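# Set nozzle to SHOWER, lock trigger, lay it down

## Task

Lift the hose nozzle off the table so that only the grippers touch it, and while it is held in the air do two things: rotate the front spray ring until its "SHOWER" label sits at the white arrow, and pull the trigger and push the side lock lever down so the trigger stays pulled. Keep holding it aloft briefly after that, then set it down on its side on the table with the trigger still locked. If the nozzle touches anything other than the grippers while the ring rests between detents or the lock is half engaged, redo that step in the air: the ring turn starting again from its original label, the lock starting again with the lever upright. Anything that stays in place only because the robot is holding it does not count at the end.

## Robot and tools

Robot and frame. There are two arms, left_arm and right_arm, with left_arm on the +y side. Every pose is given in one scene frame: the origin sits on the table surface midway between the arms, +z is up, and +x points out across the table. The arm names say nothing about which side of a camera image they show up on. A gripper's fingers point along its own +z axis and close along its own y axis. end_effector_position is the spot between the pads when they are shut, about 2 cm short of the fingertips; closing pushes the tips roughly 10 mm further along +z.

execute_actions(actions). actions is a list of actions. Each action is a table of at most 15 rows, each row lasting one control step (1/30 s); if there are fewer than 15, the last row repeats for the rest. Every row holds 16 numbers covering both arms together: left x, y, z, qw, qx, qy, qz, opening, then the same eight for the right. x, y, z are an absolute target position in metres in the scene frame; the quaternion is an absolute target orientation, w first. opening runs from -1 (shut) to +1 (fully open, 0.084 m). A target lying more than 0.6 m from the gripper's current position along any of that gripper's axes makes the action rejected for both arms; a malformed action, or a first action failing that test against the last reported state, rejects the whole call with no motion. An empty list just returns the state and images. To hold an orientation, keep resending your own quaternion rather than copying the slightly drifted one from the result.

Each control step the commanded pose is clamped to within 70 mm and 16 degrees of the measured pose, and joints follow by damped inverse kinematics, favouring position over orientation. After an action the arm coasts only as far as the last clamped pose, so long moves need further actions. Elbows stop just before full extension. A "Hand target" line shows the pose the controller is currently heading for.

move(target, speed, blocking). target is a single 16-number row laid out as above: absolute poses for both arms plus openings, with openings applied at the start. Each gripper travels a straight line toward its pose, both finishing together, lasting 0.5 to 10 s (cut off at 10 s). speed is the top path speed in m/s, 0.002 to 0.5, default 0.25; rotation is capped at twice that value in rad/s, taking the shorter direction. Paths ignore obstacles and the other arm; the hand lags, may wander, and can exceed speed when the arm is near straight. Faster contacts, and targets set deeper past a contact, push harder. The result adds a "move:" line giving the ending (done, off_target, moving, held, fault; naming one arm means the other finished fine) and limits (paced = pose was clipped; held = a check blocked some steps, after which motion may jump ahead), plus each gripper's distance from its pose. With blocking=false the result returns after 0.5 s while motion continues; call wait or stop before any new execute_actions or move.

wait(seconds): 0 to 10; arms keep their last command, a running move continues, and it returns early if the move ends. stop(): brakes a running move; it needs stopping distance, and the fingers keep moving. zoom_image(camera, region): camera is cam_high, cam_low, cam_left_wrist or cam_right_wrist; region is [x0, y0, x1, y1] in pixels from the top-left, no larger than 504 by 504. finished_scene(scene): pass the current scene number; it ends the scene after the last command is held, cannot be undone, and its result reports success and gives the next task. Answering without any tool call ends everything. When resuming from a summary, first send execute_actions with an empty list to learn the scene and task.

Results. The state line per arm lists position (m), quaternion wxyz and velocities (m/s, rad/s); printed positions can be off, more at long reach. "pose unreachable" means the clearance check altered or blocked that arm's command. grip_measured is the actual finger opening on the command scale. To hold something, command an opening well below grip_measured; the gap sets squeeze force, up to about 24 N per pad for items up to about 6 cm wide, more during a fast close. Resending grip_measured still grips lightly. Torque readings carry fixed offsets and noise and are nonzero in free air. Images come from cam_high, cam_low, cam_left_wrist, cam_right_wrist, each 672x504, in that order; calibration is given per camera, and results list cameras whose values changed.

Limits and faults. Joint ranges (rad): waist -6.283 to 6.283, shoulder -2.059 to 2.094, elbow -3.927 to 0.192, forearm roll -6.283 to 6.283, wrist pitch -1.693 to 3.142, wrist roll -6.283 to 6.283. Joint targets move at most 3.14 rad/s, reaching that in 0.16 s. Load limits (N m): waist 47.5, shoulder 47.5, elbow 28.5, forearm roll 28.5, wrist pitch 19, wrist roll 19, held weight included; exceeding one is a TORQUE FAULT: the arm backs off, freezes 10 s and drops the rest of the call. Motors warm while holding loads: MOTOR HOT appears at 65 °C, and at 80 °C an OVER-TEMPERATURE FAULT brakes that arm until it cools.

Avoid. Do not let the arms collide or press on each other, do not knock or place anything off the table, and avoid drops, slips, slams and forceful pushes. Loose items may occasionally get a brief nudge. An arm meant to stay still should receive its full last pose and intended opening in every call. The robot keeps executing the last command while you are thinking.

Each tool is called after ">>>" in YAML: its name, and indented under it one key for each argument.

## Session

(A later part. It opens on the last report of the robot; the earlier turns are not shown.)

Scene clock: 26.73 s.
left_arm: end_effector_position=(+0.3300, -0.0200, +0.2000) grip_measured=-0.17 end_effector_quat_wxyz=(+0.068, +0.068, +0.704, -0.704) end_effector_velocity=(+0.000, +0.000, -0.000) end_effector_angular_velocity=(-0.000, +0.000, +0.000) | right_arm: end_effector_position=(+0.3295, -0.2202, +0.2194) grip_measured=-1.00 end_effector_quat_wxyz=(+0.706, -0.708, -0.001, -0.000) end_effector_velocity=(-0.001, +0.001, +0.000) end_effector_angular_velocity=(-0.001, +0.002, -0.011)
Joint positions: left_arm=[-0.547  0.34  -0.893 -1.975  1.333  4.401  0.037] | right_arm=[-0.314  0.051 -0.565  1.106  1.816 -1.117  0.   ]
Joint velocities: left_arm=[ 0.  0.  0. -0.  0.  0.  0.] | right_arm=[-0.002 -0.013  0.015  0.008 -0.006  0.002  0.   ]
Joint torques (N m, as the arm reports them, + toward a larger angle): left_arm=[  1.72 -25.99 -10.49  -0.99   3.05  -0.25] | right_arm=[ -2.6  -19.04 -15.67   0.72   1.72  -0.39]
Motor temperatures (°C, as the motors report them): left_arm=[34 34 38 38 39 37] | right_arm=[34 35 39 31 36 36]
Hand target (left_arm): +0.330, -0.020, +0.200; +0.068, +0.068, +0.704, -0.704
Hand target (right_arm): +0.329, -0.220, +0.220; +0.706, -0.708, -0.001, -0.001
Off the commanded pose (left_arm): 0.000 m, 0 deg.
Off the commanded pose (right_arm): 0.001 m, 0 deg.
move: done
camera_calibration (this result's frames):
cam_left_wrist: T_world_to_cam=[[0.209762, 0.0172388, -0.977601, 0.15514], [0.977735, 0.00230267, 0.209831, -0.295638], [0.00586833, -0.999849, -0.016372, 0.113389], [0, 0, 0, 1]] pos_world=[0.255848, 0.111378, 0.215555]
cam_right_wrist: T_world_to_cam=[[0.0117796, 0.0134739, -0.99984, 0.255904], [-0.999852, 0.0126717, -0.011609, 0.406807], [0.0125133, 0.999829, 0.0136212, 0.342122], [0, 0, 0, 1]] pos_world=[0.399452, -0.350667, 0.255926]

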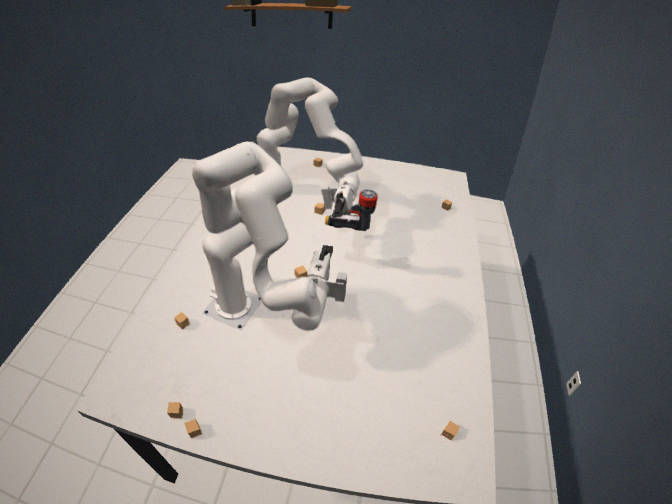

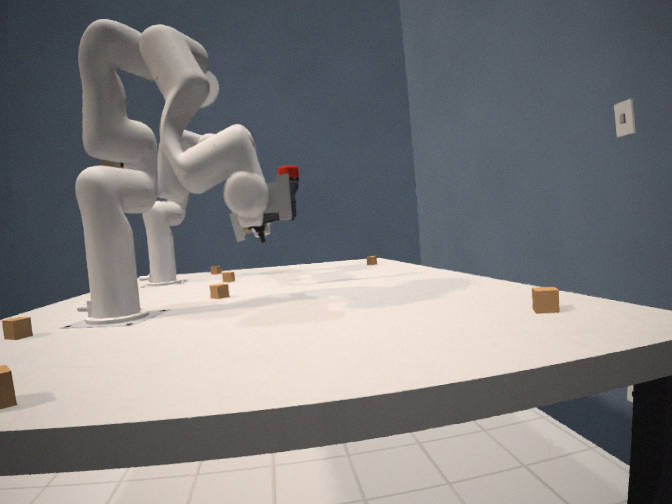

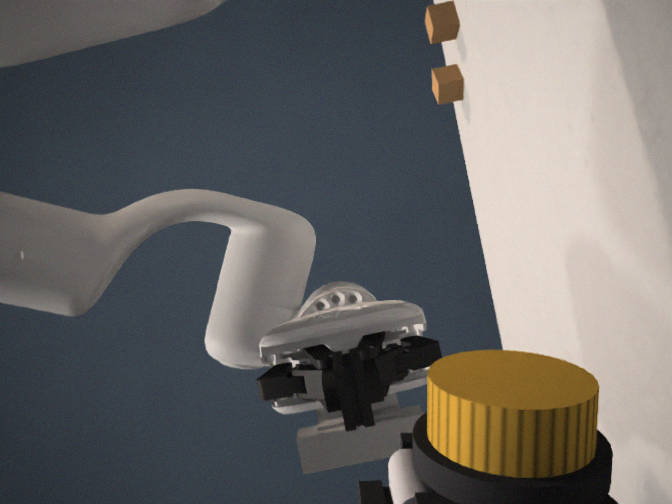

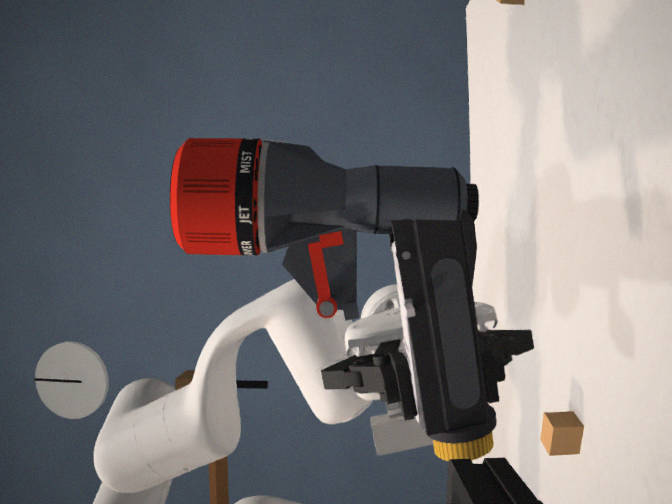

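>>> move:
  target: [0.33,-0.02,0.2,0.068,0.068,0.704,-0.704,-1,0.388,-0.1,0.283,0.707,-0.707,0,0,-1]
  speed: 0.12

>>> zoom_image:
  camera: "cam_high"
  region: [310, 170, 400, 250]

Scene clock: 30.13 s.
left_arm: end_effector_position=(+0.3300, -0.0200, +0.2000) grip_measured=-0.17 end_effector_quat_wxyz=(+0.068, +0.068, +0.704, -0.704) end_effector_velocity=(+0.000, +0.000, -0.000) end_effector_angular_velocity=(-0.000, +0.000, +0.000) | right_arm: end_effector_position=(+0.3874, -0.1001, +0.2830) grip_measured=-1.00 end_effector_quat_wxyz=(+0.707, -0.707, +0.000, -0.000) end_effector_velocity=(+0.002, +0.002, +0.001) end_effector_angular_velocity=(-0.000, -0.002, -0.000)
Joint positions: left_arm=[-0.547  0.34  -0.893 -1.975  1.333  4.401  0.037] | right_arm=[ 0.105 -0.085 -0.609  1.493  1.636 -0.879  0.   ]
Joint velocities: left_arm=[ 0.  0.  0.  0.  0.  0. -0.] | right_arm=[ 0.006  0.002 -0.006  0.005 -0.004  0.002  0.   ]
Joint torques (N m, as the arm reports them, + toward a larger angle): left_arm=[  1.71 -25.8  -10.47  -0.96   3.    -0.31] | right_arm=[ -2.76 -19.71 -19.77   0.98   1.52  -0.38]
Motor temperatures (°C, as the motors report them): left_arm=[34 35 39 38 39 37] | right_arm=[34 35 39 31 36 36]
Hand target (left_arm): +0.330, -0.020, +0.200; +0.068, +0.068, +0.704, -0.704
Hand target (right_arm): +0.388, -0.100, +0.283; +0.707, -0.707, -0.000, -0.000
Off the commanded pose (left_arm): 0.000 m, 0 deg.
Off the commanded pose (right_arm): 0.001 m, 0 deg.
move: done
camera_calibration (this result's frames):
cam_left_wrist: T_world_to_cam=[[0.209758, 0.0172449, -0.977601, 0.155141], [0.977736, 0.00228092, 0.209827, -0.295638], [0.00584827, -0.999849, -0.0163825, 0.113404], [0, 0, 0, 1]] pos_world=[0.25585, 0.111386, 0.215556]
cam_right_wrist: T_world_to_cam=[[0.0100225, 0.0170619, -0.999804, 0.318186], [-0.999853, 0.0140518, -0.0097832, 0.463553], [0.0138821, 0.999756, 0.0172002, 0.218939], [0, 0, 0, 1]] pos_world=[0.457257, -0.230828, 0.318893]

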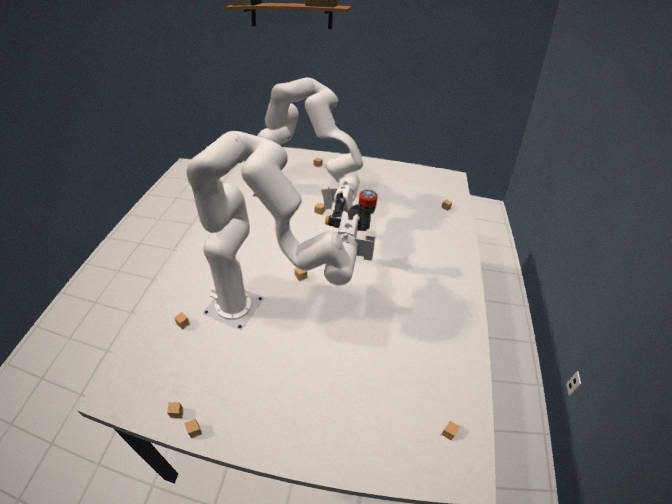

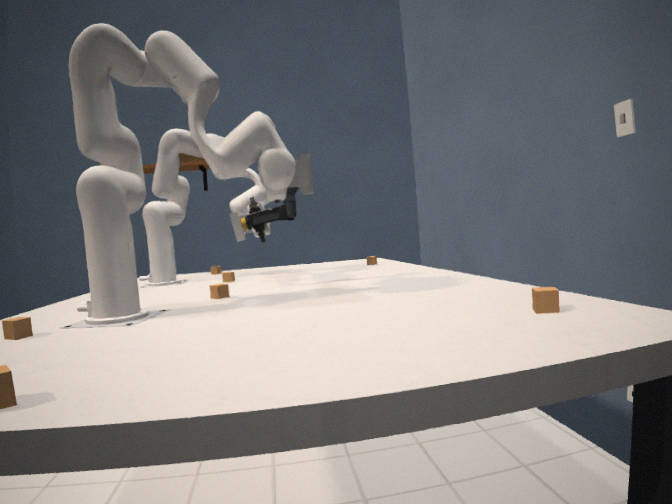

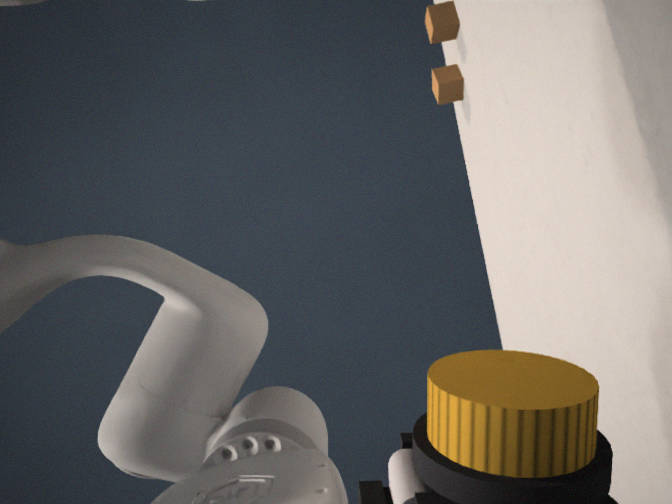

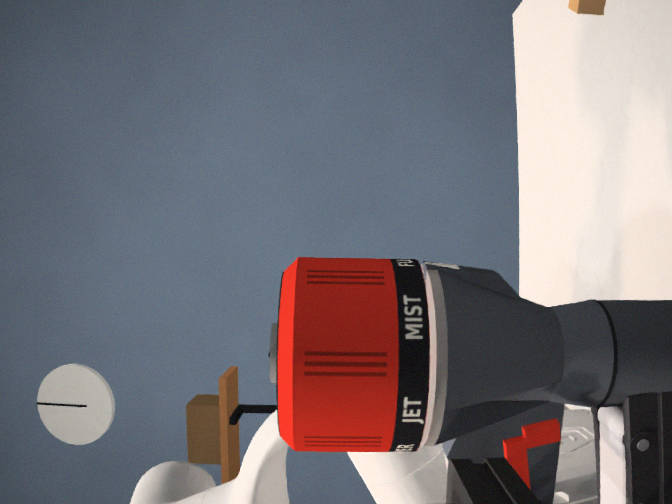

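Region (310, 170, 400, 250) of cam_high's 672x504 image, scaled by 5.600, with more detail than that image has.

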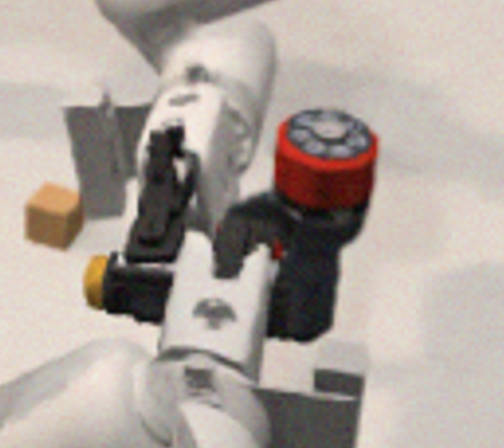

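>>> move:
  target: [0.33,-0.02,0.2,0.068,0.068,0.704,-0.704,-1,0.386,-0.076,0.283,0.707,-0.707,0,0,-1]
  speed: 0.03

>>> move:
  target: [0.33,-0.02,0.2,0.068,0.068,0.704,-0.704,-1,0.392,-0.076,0.268,0.707,-0.707,0,0,-1]
  speed: 0.02

Scene clock: 32.50 s.
left_arm: end_effector_position=(+0.3301, -0.0200, +0.2001) grip_measured=-0.17 end_effector_quat_wxyz=(+0.068, +0.068, +0.704, -0.704) end_effector_velocity=(-0.000, -0.000, +0.000) end_effector_angular_velocity=(-0.001, +0.000, -0.001) | right_arm: end_effector_position=(+0.3859, -0.0762, +0.2829) grip_measured=-1.00 end_effector_quat_wxyz=(+0.707, -0.707, +0.000, +0.000) end_effector_velocity=(+0.000, +0.002, +0.001) end_effector_angular_velocity=(+0.000, -0.001, -0.001)
Joint positions: left_arm=[-0.547  0.34  -0.893 -1.975  1.333  4.401  0.037] | right_arm=[ 0.183 -0.095 -0.598  1.552  1.586 -0.877  0.   ]
Joint velocities: left_arm=[-0.001  0.     0.    -0.     0.001 -0.    -0.   ] | right_arm=[ 0.006 -0.001 -0.     0.005 -0.004  0.     0.   ]
Joint torques (N m, as the arm reports them, + toward a larger angle): left_arm=[  1.49 -25.54 -10.23  -0.95   3.01  -0.28] | right_arm=[ -2.62 -19.73 -20.44   1.24   1.5   -0.08]
Motor temperatures (°C, as the motors report them): left_arm=[34 35 39 38 39 37] | right_arm=[34 35 39 31 36 36]
Hand target (left_arm): +0.330, -0.020, +0.200; +0.068, +0.068, +0.704, -0.704
Hand target (right_arm): +0.386, -0.076, +0.283; +0.707, -0.707, -0.000, -0.000
Off the commanded pose (left_arm): 0.000 m, 0 deg.
Off the commanded pose (right_arm): 0.000 m, 0 deg.
move: done
camera_calibration (this result's frames):
cam_left_wrist: T_world_to_cam=[[0.209926, 0.0171056, -0.977568, 0.155169], [0.977699, 0.00251295, 0.209998, -0.295794], [0.00604871, -0.999851, -0.0161966, 0.113327], [0, 0, 0, 1]] pos_world=[0.255938, 0.111399, 0.21564]
cam_right_wrist: T_world_to_cam=[[0.00986838, 0.0164836, -0.999815, 0.317739], [-0.999858, 0.0138194, -0.00964096, 0.46167], [0.013658, 0.999769, 0.0166176, 0.195323], [0, 0, 0, 1]] pos_world=[0.455801, -0.206895, 0.318886]

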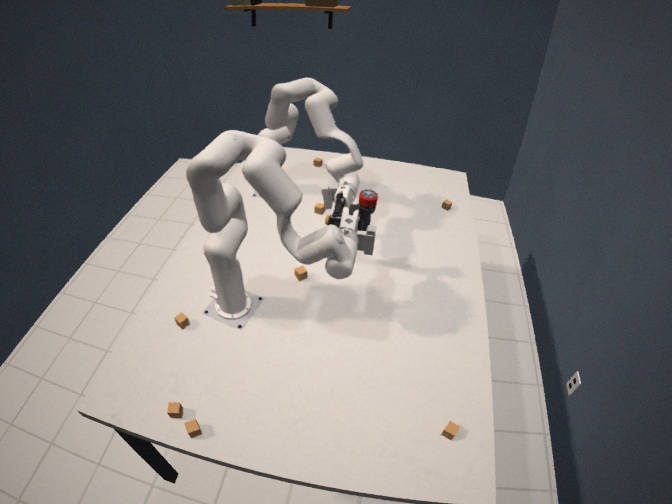

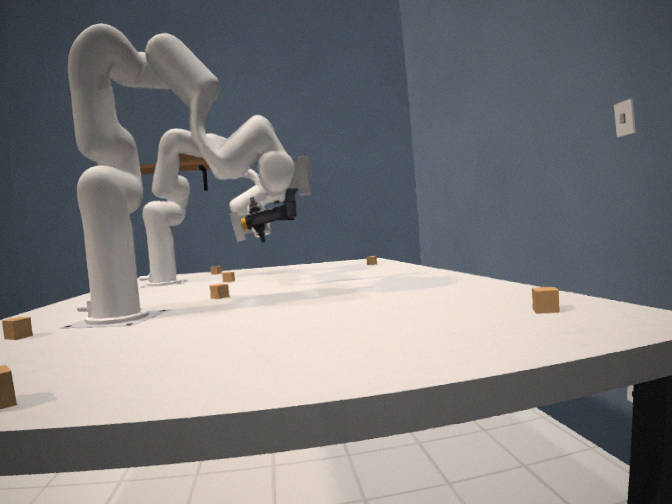

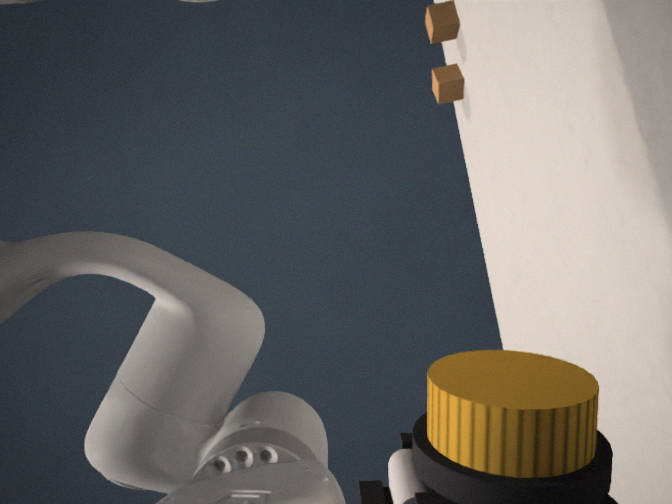

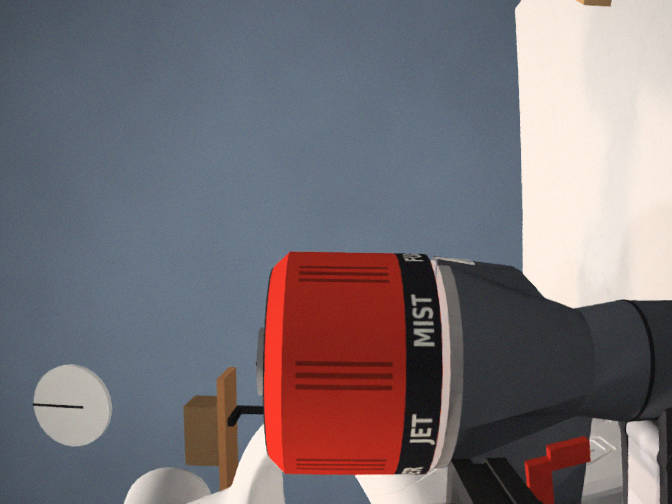

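Scene clock: 33.63 s.
left_arm: end_effector_position=(+0.3298, -0.0199, +0.1995) grip_measured=-0.17 end_effector_quat_wxyz=(+0.068, +0.068, +0.704, -0.704) end_effector_velocity=(+0.000, -0.001, +0.003) end_effector_angular_velocity=(-0.005, -0.005, -0.003) | right_arm: end_effector_position=(+0.3921, -0.0760, +0.2685) grip_measured=-1.00 end_effector_quat_wxyz=(+0.707, -0.707, -0.000, -0.000) end_effector_velocity=(+0.002, -0.000, -0.002) end_effector_angular_velocity=(-0.002, -0.001, -0.001)
Joint positions: left_arm=[-0.547  0.341 -0.892 -1.975  1.333  4.401  0.037] | right_arm=[ 0.184 -0.036 -0.619  1.553  1.585 -0.917  0.   ]
Joint velocities: left_arm=[-0.001 -0.002 -0.003  0.     0.003  0.001  0.   ] | right_arm=[-0.     0.009 -0.005 -0.    -0.002 -0.005  0.   ]
Joint torques (N m, as the arm reports them, + toward a larger angle): left_arm=[  1.58 -27.78 -11.51  -1.34   3.95  -0.26] | right_arm=[ -2.1  -19.39 -18.13   0.24   0.78  -0.37]
Motor temperatures (°C, as the motors report them): left_arm=[34 35 39 38 39 37] | right_arm=[34 35 39 31 36 36]
Hand target (left_arm): +0.330, -0.020, +0.200; +0.068, +0.068, +0.704, -0.704
Hand target (right_arm): +0.392, -0.076, +0.268; +0.707, -0.707, -0.000, +0.000
Off the commanded pose (left_arm): 0.001 m, 0 deg.
Off the commanded pose (right_arm): 0.001 m, 0 deg.
move: done
camera_calibration (this result's frames):
cam_left_wrist: T_world_to_cam=[[0.208933, 0.0180627, -0.977763, 0.154984], [0.977913, 0.00209267, 0.209003, -0.295233], [0.00582129, -0.999835, -0.0172265, 0.113684], [0, 0, 0, 1]] pos_world=[0.255669, 0.111484, 0.215201]
cam_right_wrist: T_world_to_cam=[[0.0106991, 0.0167892, -0.999802, 0.302928], [-0.999848, 0.0139385, -0.0104656, 0.467956], [0.01376, 0.999762, 0.0169358, 0.19512], [0, 0, 0, 1]] pos_world=[0.461959, -0.206682, 0.304461]

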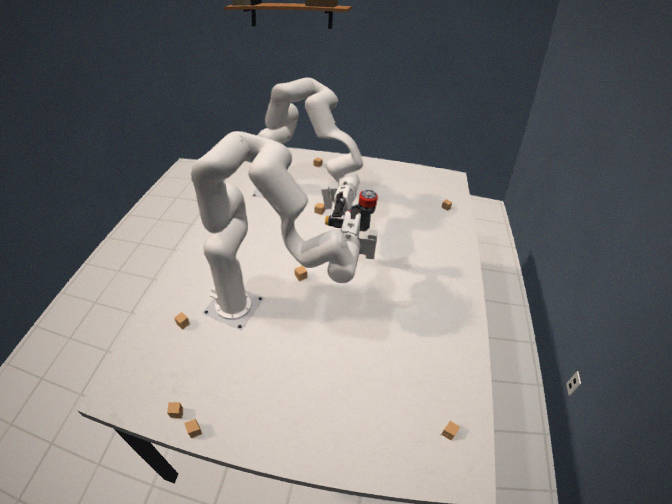

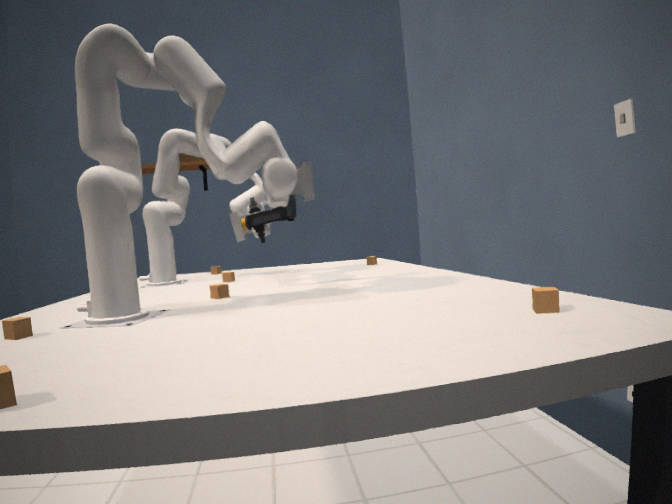

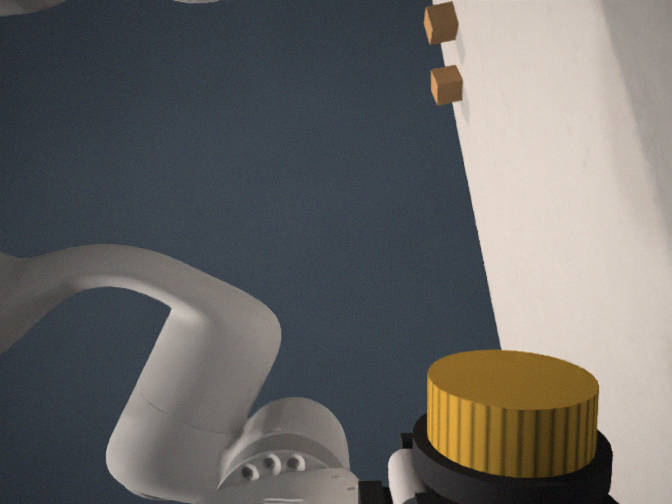

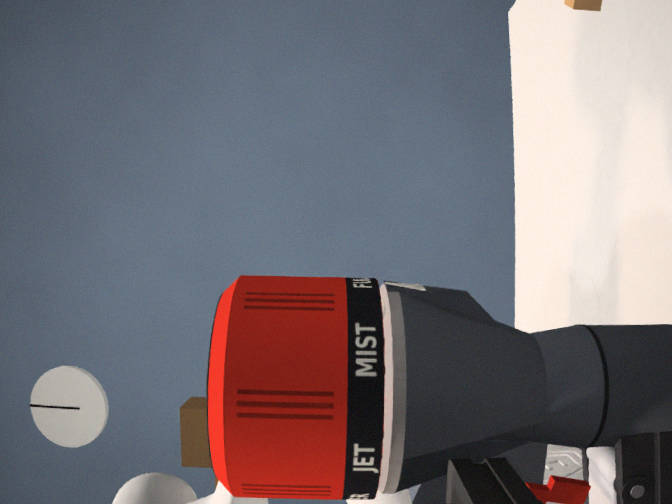

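Lever is moving. Continue down and inward.

>>> move:
  target: [0.33,-0.02,0.2,0.068,0.068,0.704,-0.704,-1,0.398,-0.076,0.248,0.707,-0.707,0,0,-1]
  speed: 0.02

>>> move:
  target: [0.33,-0.02,0.2,0.068,0.068,0.704,-0.704,-1,0.39,-0.076,0.246,0.707,-0.707,0,0,-1]
  speed: 0.02

>>> move:
  target: [0.33,-0.02,0.2,0.068,0.068,0.704,-0.704,-1,0.39,-0.17,0.246,0.707,-0.707,0,0,-1]
  speed: 0.1

Scene clock: 36.13 s.
left_arm: end_effector_position=(+0.3302, -0.0199, +0.1999) grip_measured=-0.17 end_effector_quat_wxyz=(+0.068, +0.068, +0.704, -0.704) end_effector_velocity=(+0.000, +0.000, -0.000) end_effector_angular_velocity=(-0.000, +0.000, +0.001) | right_arm: end_effector_position=(+0.3979, -0.0760, +0.2483) grip_measured=-1.00 end_effector_quat_wxyz=(+0.707, -0.707, -0.000, +0.000) end_effector_velocity=(+0.001, +0.000, -0.001) end_effector_angular_velocity=(+0.001, -0.003, +0.000)
Joint positions: left_arm=[-0.547  0.34  -0.893 -1.975  1.333  4.401  0.037] | right_arm=[ 0.185  0.039 -0.641  1.553  1.583 -0.969  0.   ]
Joint velocities: left_arm=[ 0.001  0.     0.     0.     0.    -0.     0.   ] | right_arm=[ 0.     0.008 -0.005  0.     0.001 -0.006  0.   ]
Joint torques (N m, as the arm reports them, + toward a larger angle): left_arm=[  1.36 -26.58 -11.01  -1.12   3.26  -0.13] | right_arm=[ -2.26 -22.08 -18.08   0.63   1.33  -0.17]
Motor temperatures (°C, as the motors report them): left_arm=[34 35 39 38 39 37] | right_arm=[34 35 39 31 36 36]
Hand target (left_arm): +0.330, -0.020, +0.200; +0.068, +0.068, +0.704, -0.704
Hand target (right_arm): +0.398, -0.076, +0.248; +0.707, -0.707, -0.000, +0.000
Off the commanded pose (left_arm): 0.000 m, 0 deg.
Off the commanded pose (right_arm): 0.000 m, 0 deg.
move: done
camera_calibration (this result's frames):
cam_left_wrist: T_world_to_cam=[[0.209549, 0.0175878, -0.97764, 0.155092], [0.977777, 0.00278804, 0.209628, -0.295759], [0.0064126, -0.999841, -0.0166127, 0.113396], [0, 0, 0, 1]] pos_world=[0.25596, 0.111475, 0.215507]
cam_right_wrist: T_world_to_cam=[[0.00996069, 0.016563, -0.999813, 0.28292], [-0.999861, 0.0135704, -0.00973636, 0.473301], [0.0134066, 0.999771, 0.0166959, 0.195538], [0, 0, 0, 1]] pos_world=[0.467796, -0.206602, 0.284211]

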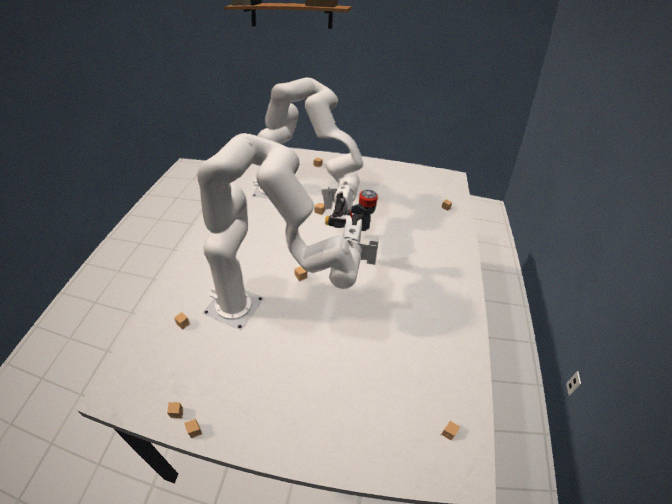

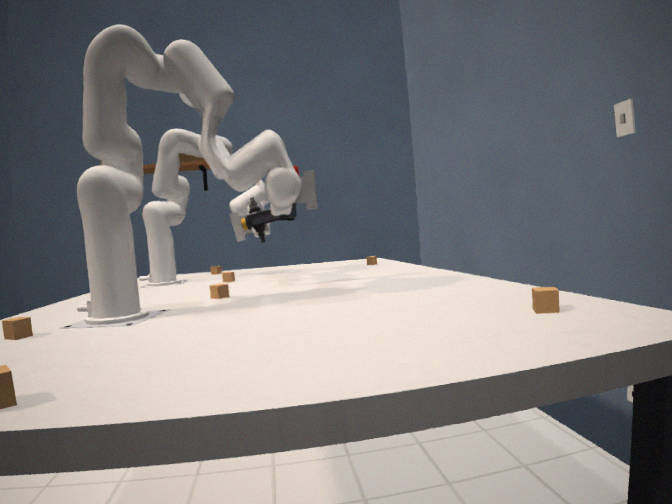

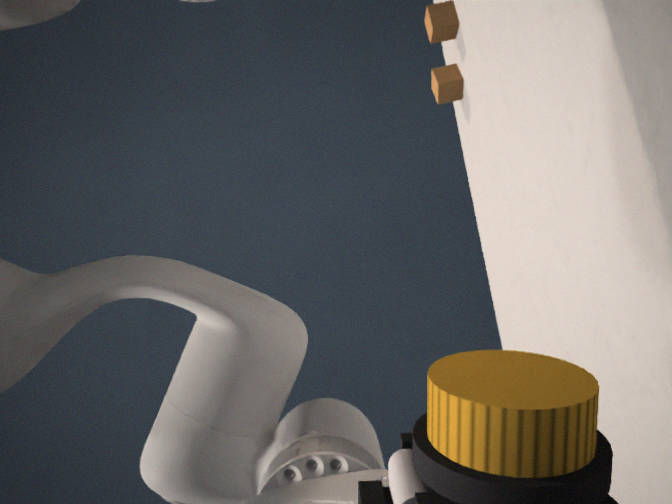

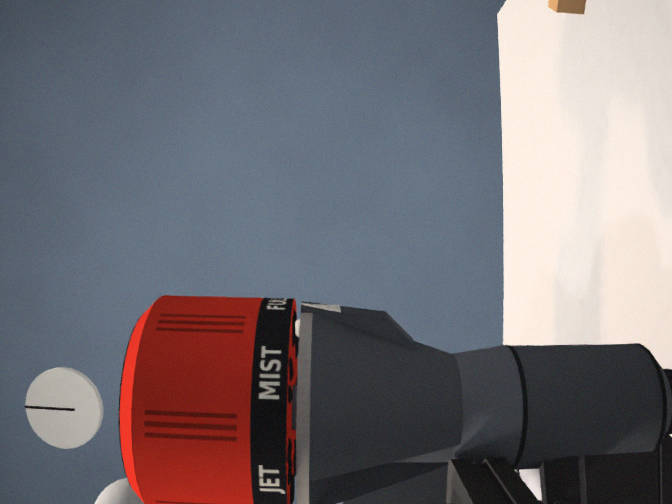

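Scene clock: 36.87 s.
left_arm: end_effector_position=(+0.3299, -0.0199, +0.1999) grip_measured=-0.17 end_effector_quat_wxyz=(+0.068, +0.068, +0.704, -0.704) end_effector_velocity=(-0.001, -0.001, -0.000) end_effector_angular_velocity=(+0.000, +0.000, -0.003) | right_arm: end_effector_position=(+0.3905, -0.0762, +0.2461) grip_measured=-1.00 end_effector_quat_wxyz=(+0.707, -0.707, +0.000, -0.000) end_effector_velocity=(-0.002, -0.000, +0.001) end_effector_angular_velocity=(+0.000, -0.004, -0.001)
Joint positions: left_arm=[-0.547  0.34  -0.893 -1.975  1.333  4.401  0.037] | right_arm=[ 0.184  0.023 -0.615  1.552  1.583 -0.979  0.   ]
Joint velocities: left_arm=[-0.002  0.     0.001  0.001  0.001  0.     0.   ] | right_arm=[-0.001 -0.008  0.008  0.001 -0.    -0.004  0.   ]
Joint torques (N m, as the arm reports them, + toward a larger angle): left_arm=[  2.28 -26.03 -11.12  -1.45   2.81  -0.38] | right_arm=[ -1.38 -21.75 -17.36   0.06   2.26  -0.4 ]
Motor temperatures (°C, as the motors report them): left_arm=[34 35 39 38 39 37] | right_arm=[34 35 39 31 36 36]
Hand target (left_arm): +0.330, -0.020, +0.200; +0.068, +0.068, +0.704, -0.704
Hand target (right_arm): +0.390, -0.076, +0.246; +0.707, -0.707, -0.000, +0.000
Off the commanded pose (left_arm): 0.000 m, 0 deg.
Off the commanded pose (right_arm): 0.001 m, 0 deg.
move: done
camera_calibration (this result's frames):
cam_left_wrist: T_world_to_cam=[[0.209567, 0.0172928, -0.977641, 0.155131], [0.977778, 0.00210962, 0.209633, -0.295462], [0.0056876, -0.999848, -0.0164664, 0.113523], [0, 0, 0, 1]] pos_world=[0.255741, 0.111447, 0.21547]
cam_right_wrist: T_world_to_cam=[[0.0103091, 0.0162046, -0.999816, 0.280635], [-0.999844, 0.0144859, -0.0100746, 0.466089], [0.01432, 0.999764, 0.0163515, 0.195617], [0, 0, 0, 1]] pos_world=[0.460322, -0.206871, 0.28208]

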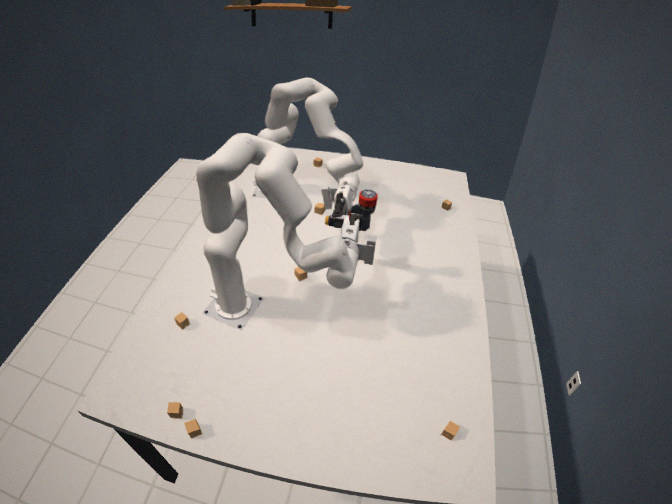

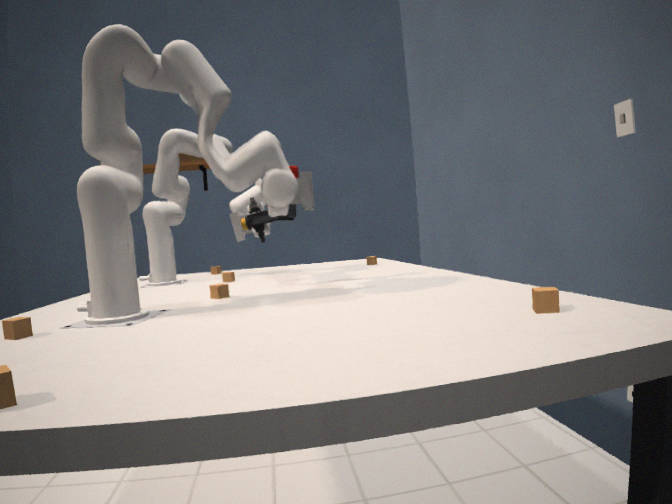

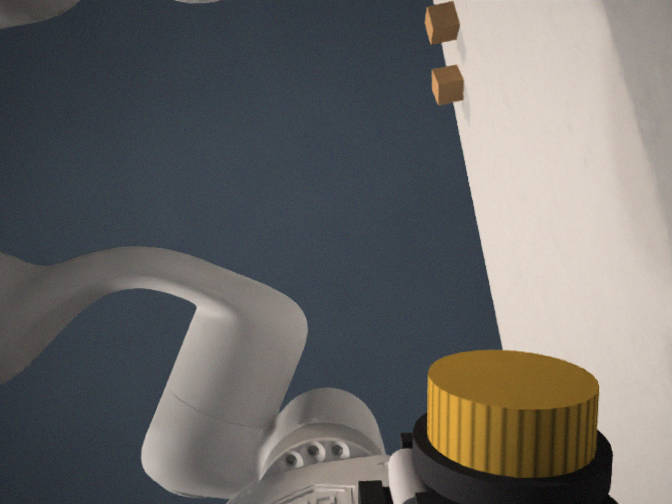

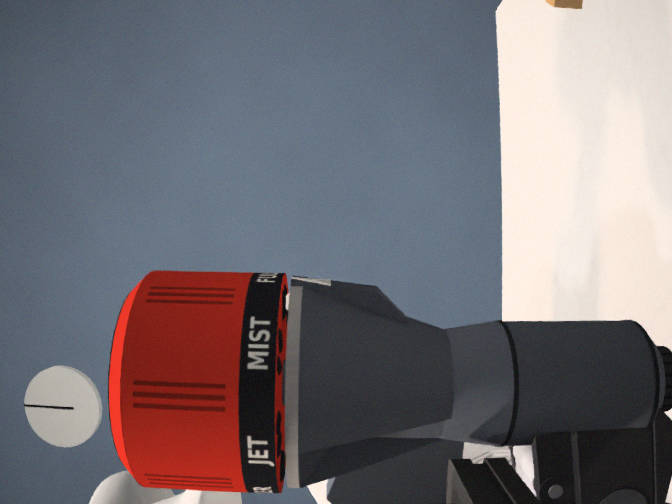

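Scene clock: 38.30 s.
left_arm: end_effector_position=(+0.3300, -0.0200, +0.2000) grip_measured=-0.17 end_effector_quat_wxyz=(+0.068, +0.068, +0.704, -0.704) end_effector_velocity=(+0.000, +0.000, +0.000) end_effector_angular_velocity=(-0.000, -0.000, -0.000) | right_arm: end_effector_position=(+0.3903, -0.1696, +0.2459) grip_measured=-1.00 end_effector_quat_wxyz=(+0.707, -0.707, +0.000, +0.000) end_effector_velocity=(+0.001, -0.002, +0.000) end_effector_angular_velocity=(+0.000, -0.001, +0.000)
Joint positions: left_arm=[-0.547  0.34  -0.893 -1.975  1.333  4.401  0.037] | right_arm=[-0.102  0.069 -0.674  1.314  1.744 -0.988  0.   ]
Joint velocities: left_arm=[ 0. -0. -0.  0.  0. -0. -0.] | right_arm=[-0.006  0.004 -0.005 -0.005  0.004 -0.     0.   ]
Joint torques (N m, as the arm reports them, + toward a larger angle): left_arm=[  1.86 -25.68 -10.41  -1.     3.01  -0.31] | right_arm=[ -2.7  -22.03 -17.73   0.84   1.69  -0.32]
Motor temperatures (°C, as the motors report them): left_arm=[34 35 39 38 39 37] | right_arm=[34 35 39 31 36 36]
Hand target (left_arm): +0.330, -0.020, +0.200; +0.068, +0.068, +0.704, -0.704
Hand target (right_arm): +0.390, -0.170, +0.246; +0.707, -0.707, +0.000, +0.000
Off the commanded pose (left_arm): 0.000 m, 0 deg.
Off the commanded pose (right_arm): 0.000 m, 0 deg.
move: done
camera_calibration (this result's frames):
cam_left_wrist: T_world_to_cam=[[0.209756, 0.0172456, -0.977602, 0.155141], [0.977736, 0.00228152, 0.209825, -0.295637], [0.00584898, -0.999849, -0.0163831, 0.113404], [0, 0, 0, 1]] pos_world=[0.25585, 0.111386, 0.215556]
cam_right_wrist: T_world_to_cam=[[0.00991566, 0.0160983, -0.999821, 0.282162], [-0.999859, 0.0136758, -0.00969584, 0.466973], [0.0135172, 0.999777, 0.0162316, 0.289397], [0, 0, 0, 1]] pos_world=[0.460198, -0.300261, 0.281942]

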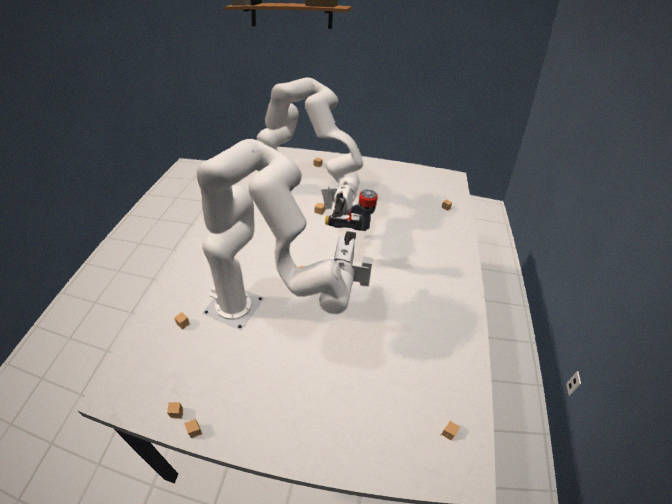

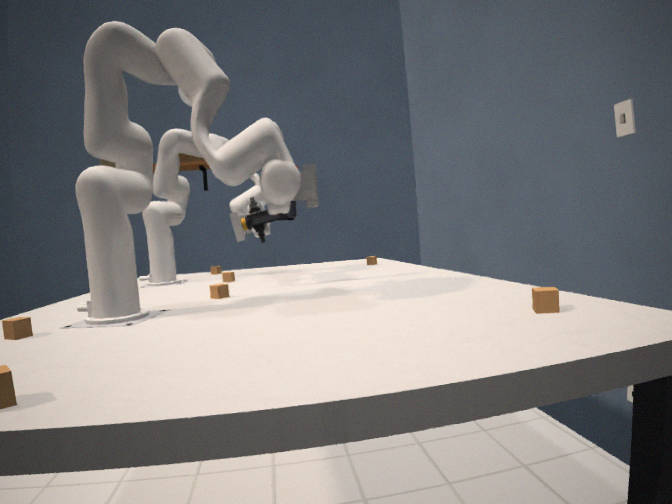

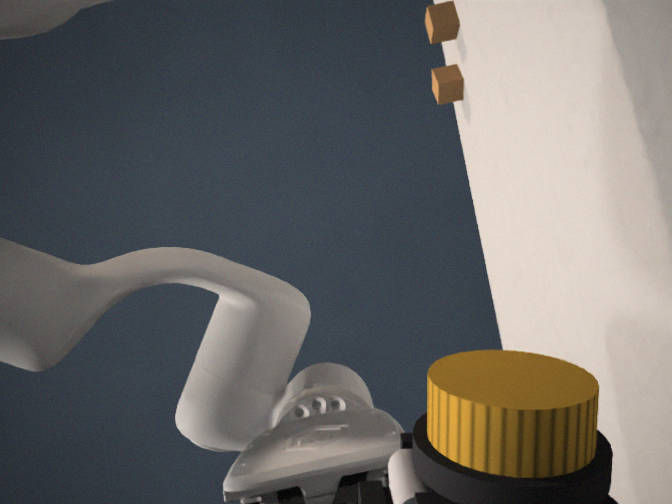

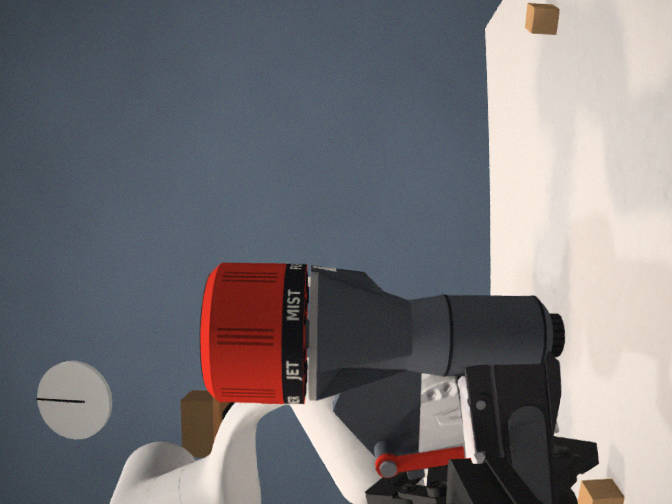

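>>> move:
  target: [0.31,-0.02,0.14,0.068,0.068,0.704,-0.704,-1,0.39,-0.2,0.38,0,1,0,0,1]

>>> move:
  target: [0.30,-0.05,0.13,0.068,0.068,0.704,-0.704,-1,0.40,-0.076,0.36,0,0.707,-0.707,0,1]

Scene clock: 42.93 s.
left_arm: end_effector_position=(+0.3100, -0.0200, +0.1400) grip_measured=-0.17 end_effector_quat_wxyz=(+0.068, +0.068, +0.704, -0.704) end_effector_velocity=(-0.000, -0.000, -0.000) end_effector_angular_velocity=(+0.000, +0.000, -0.000) | right_arm: end_effector_position=(+0.3900, -0.2003, +0.3800) grip_measured=+1.00 end_effector_quat_wxyz=(-0.001, +1.000, +0.001, -0.001) end_effector_velocity=(+0.000, +0.000, +0.002) end_effector_angular_velocity=(-0.010, +0.001, +0.001)
Joint positions: left_arm=[-0.559  0.472 -0.874 -2.015  1.39   4.544  0.037] | right_arm=[ 0.529 -0.328 -1.244  0.003  1.573  0.32   0.084]
Joint velocities: left_arm=[-0.001  0.001  0.    -0.     0.     0.001  0.   ] | right_arm=[ 0.006  0.005 -0.01  -0.009  0.009  0.006  0.   ]
Joint torques (N m, as the arm reports them, + toward a larger angle): left_arm=[  1.88 -26.41  -9.17  -0.88   3.22  -0.26] | right_arm=[ -2.61 -17.34 -24.19  -0.97  -2.06  -0.37]
Motor temperatures (°C, as the motors report them): left_arm=[34 35 39 38 39 37] | right_arm=[34 35 40 31 36 36]
Hand target (left_arm): +0.310, -0.020, +0.140; +0.068, +0.068, +0.704, -0.704
Hand target (right_arm): +0.390, -0.200, +0.380; -0.001, +1.000, +0.001, -0.001
Off the commanded pose (left_arm): 0.000 m, 0 deg.
Off the commanded pose (right_arm): 0.000 m, 0 deg.
move: done
camera_calibration (this result's frames):
cam_left_wrist: T_world_to_cam=[[0.209854, 0.0172998, -0.97758, 0.10068], [0.977718, 0.0018342, 0.209917, -0.263546], [0.00542459, -0.999849, -0.0165294, 0.11265], [0, 0, 0, 1]] pos_world=[0.235935, 0.111375, 0.155607]
cam_right_wrist: T_world_to_cam=[[0.0121441, -0.999752, -0.0186839, -0.16047], [-0.999856, -0.0119194, -0.0120914, 0.464194], [0.0118657, 0.0188281, -0.999752, 0.508146], [0, 0, 0, 1]] pos_world=[0.460047, -0.164465, 0.510634]

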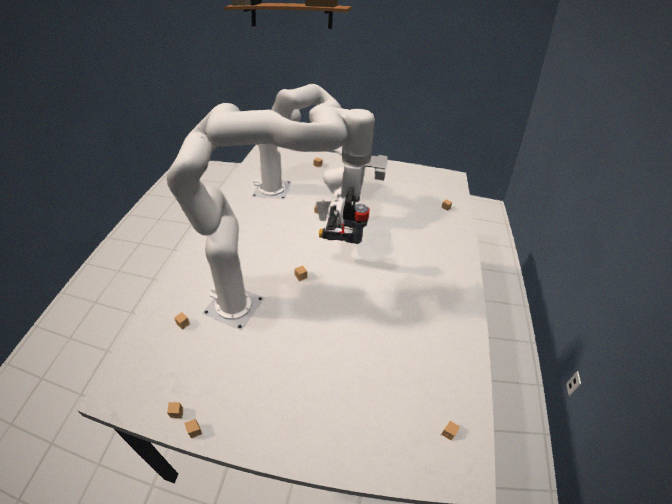

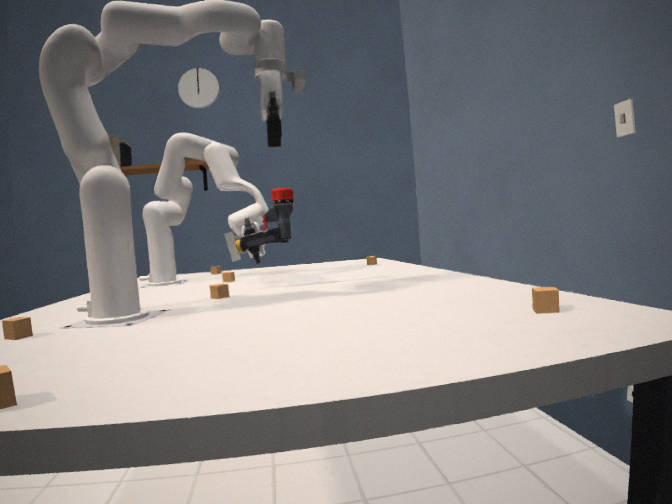

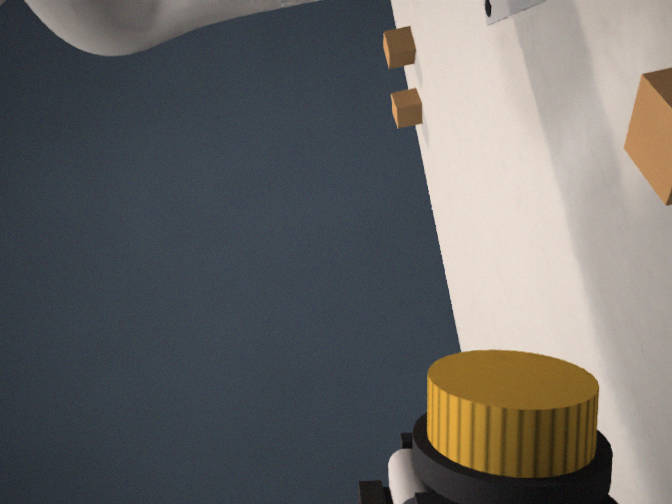

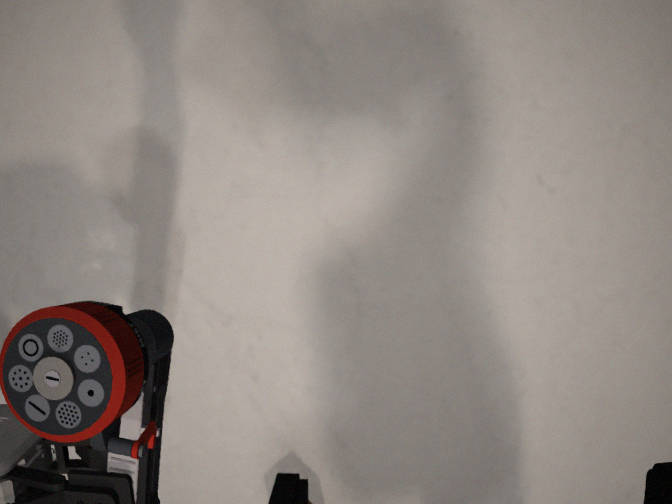

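Scene clock: 46.60 s.
left_arm: end_effector_position=(+0.3000, -0.0500, +0.1301) grip_measured=-0.17 end_effector_quat_wxyz=(+0.068, +0.068, +0.704, -0.704) end_effector_velocity=(+0.000, +0.000, -0.000) end_effector_angular_velocity=(+0.000, +0.000, +0.001) | right_arm: end_effector_position=(+0.3997, -0.0762, +0.3602) grip_measured=+1.00 end_effector_quat_wxyz=(-0.000, +0.708, -0.707, -0.000) end_effector_velocity=(+0.000, +0.001, +0.001) end_effector_angular_velocity=(-0.001, -0.002, -0.012)
Joint positions: left_arm=[-0.638  0.515 -0.909 -2.091  1.367  4.566  0.037] | right_arm=[ 0.793 -0.123 -1.385  0.001  1.507  2.156  0.084]
Joint velocities: left_arm=[-0.     0.    -0.    -0.001 -0.     0.     0.   ] | right_arm=[ 0.002  0.002 -0.004 -0.002  0.001  0.015  0.   ]
Joint torques (N m, as the arm reports them, + toward a larger angle): left_arm=[  1.67 -27.4   -9.17  -0.78   3.19  -0.32] | right_arm=[ -2.77 -23.1  -24.57  -0.86  -2.26  -0.44]
Motor temperatures (°C, as the motors report them): left_arm=[34 35 39 38 39 37] | right_arm=[34 35 40 31 36 36]
Hand target (left_arm): +0.300, -0.050, +0.130; +0.068, +0.068, +0.704, -0.704
Hand target (right_arm): +0.400, -0.076, +0.360; -0.000, +0.707, -0.707, -0.000
Off the commanded pose (left_arm): 0.000 m, 0 deg.
Off the commanded pose (right_arm): 0.000 m, 0 deg.
move: done
camera_calibration (this result's frames):
cam_left_wrist: T_world_to_cam=[[0.209708, 0.0171635, -0.977613, 0.0935804], [0.977747, 0.00226061, 0.209776, -0.251558], [0.00581051, -0.99985, -0.0163075, 0.0824725], [0, 0, 0, 1]] pos_world=[0.225856, 0.0814227, 0.145601]
cam_right_wrist: T_world_to_cam=[[-0.999803, -0.0111792, -0.0163965, 0.442063], [-0.010965, 0.999854, -0.0131002, 0.157289], [0.0165405, -0.0129178, -0.99978, 0.481627], [0, 0, 0, 1]] pos_world=[0.435735, -0.146103, 0.490829]

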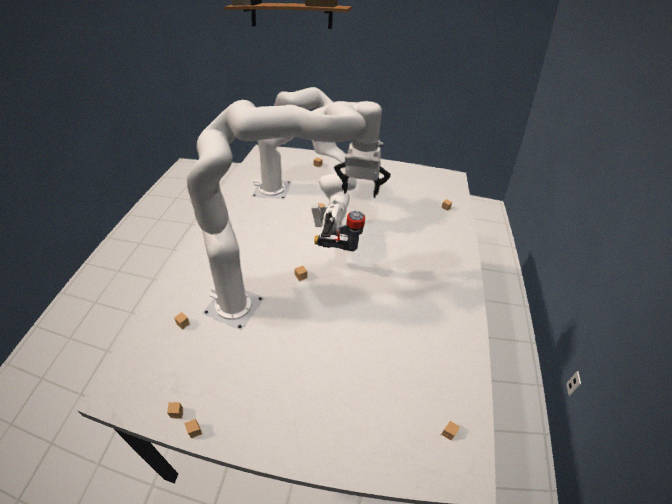

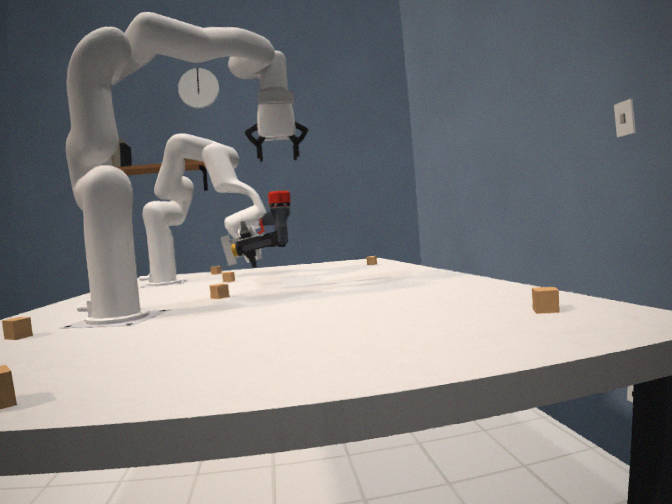

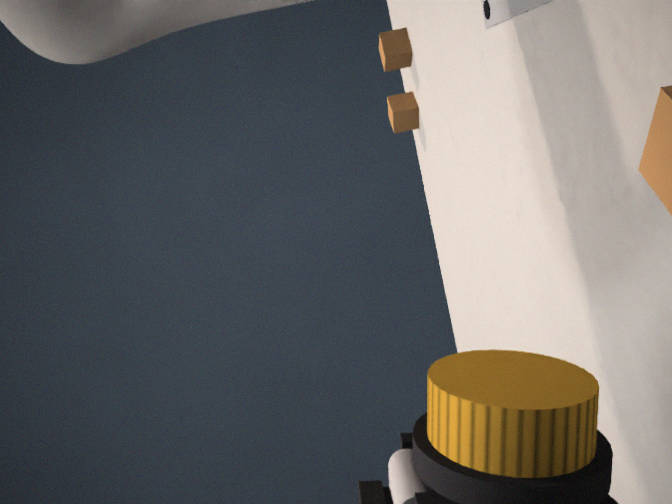

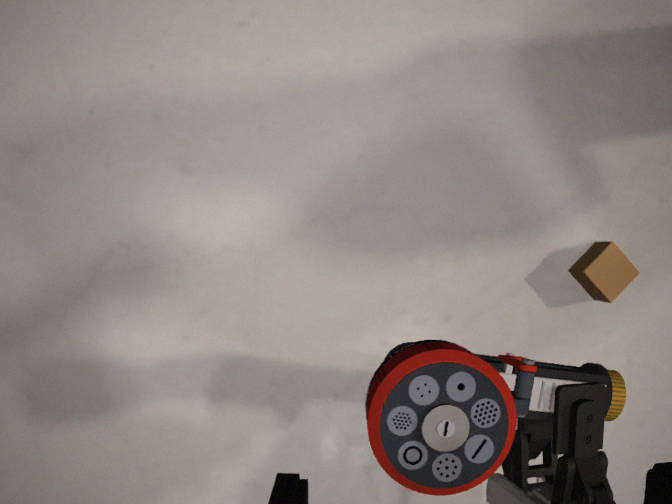

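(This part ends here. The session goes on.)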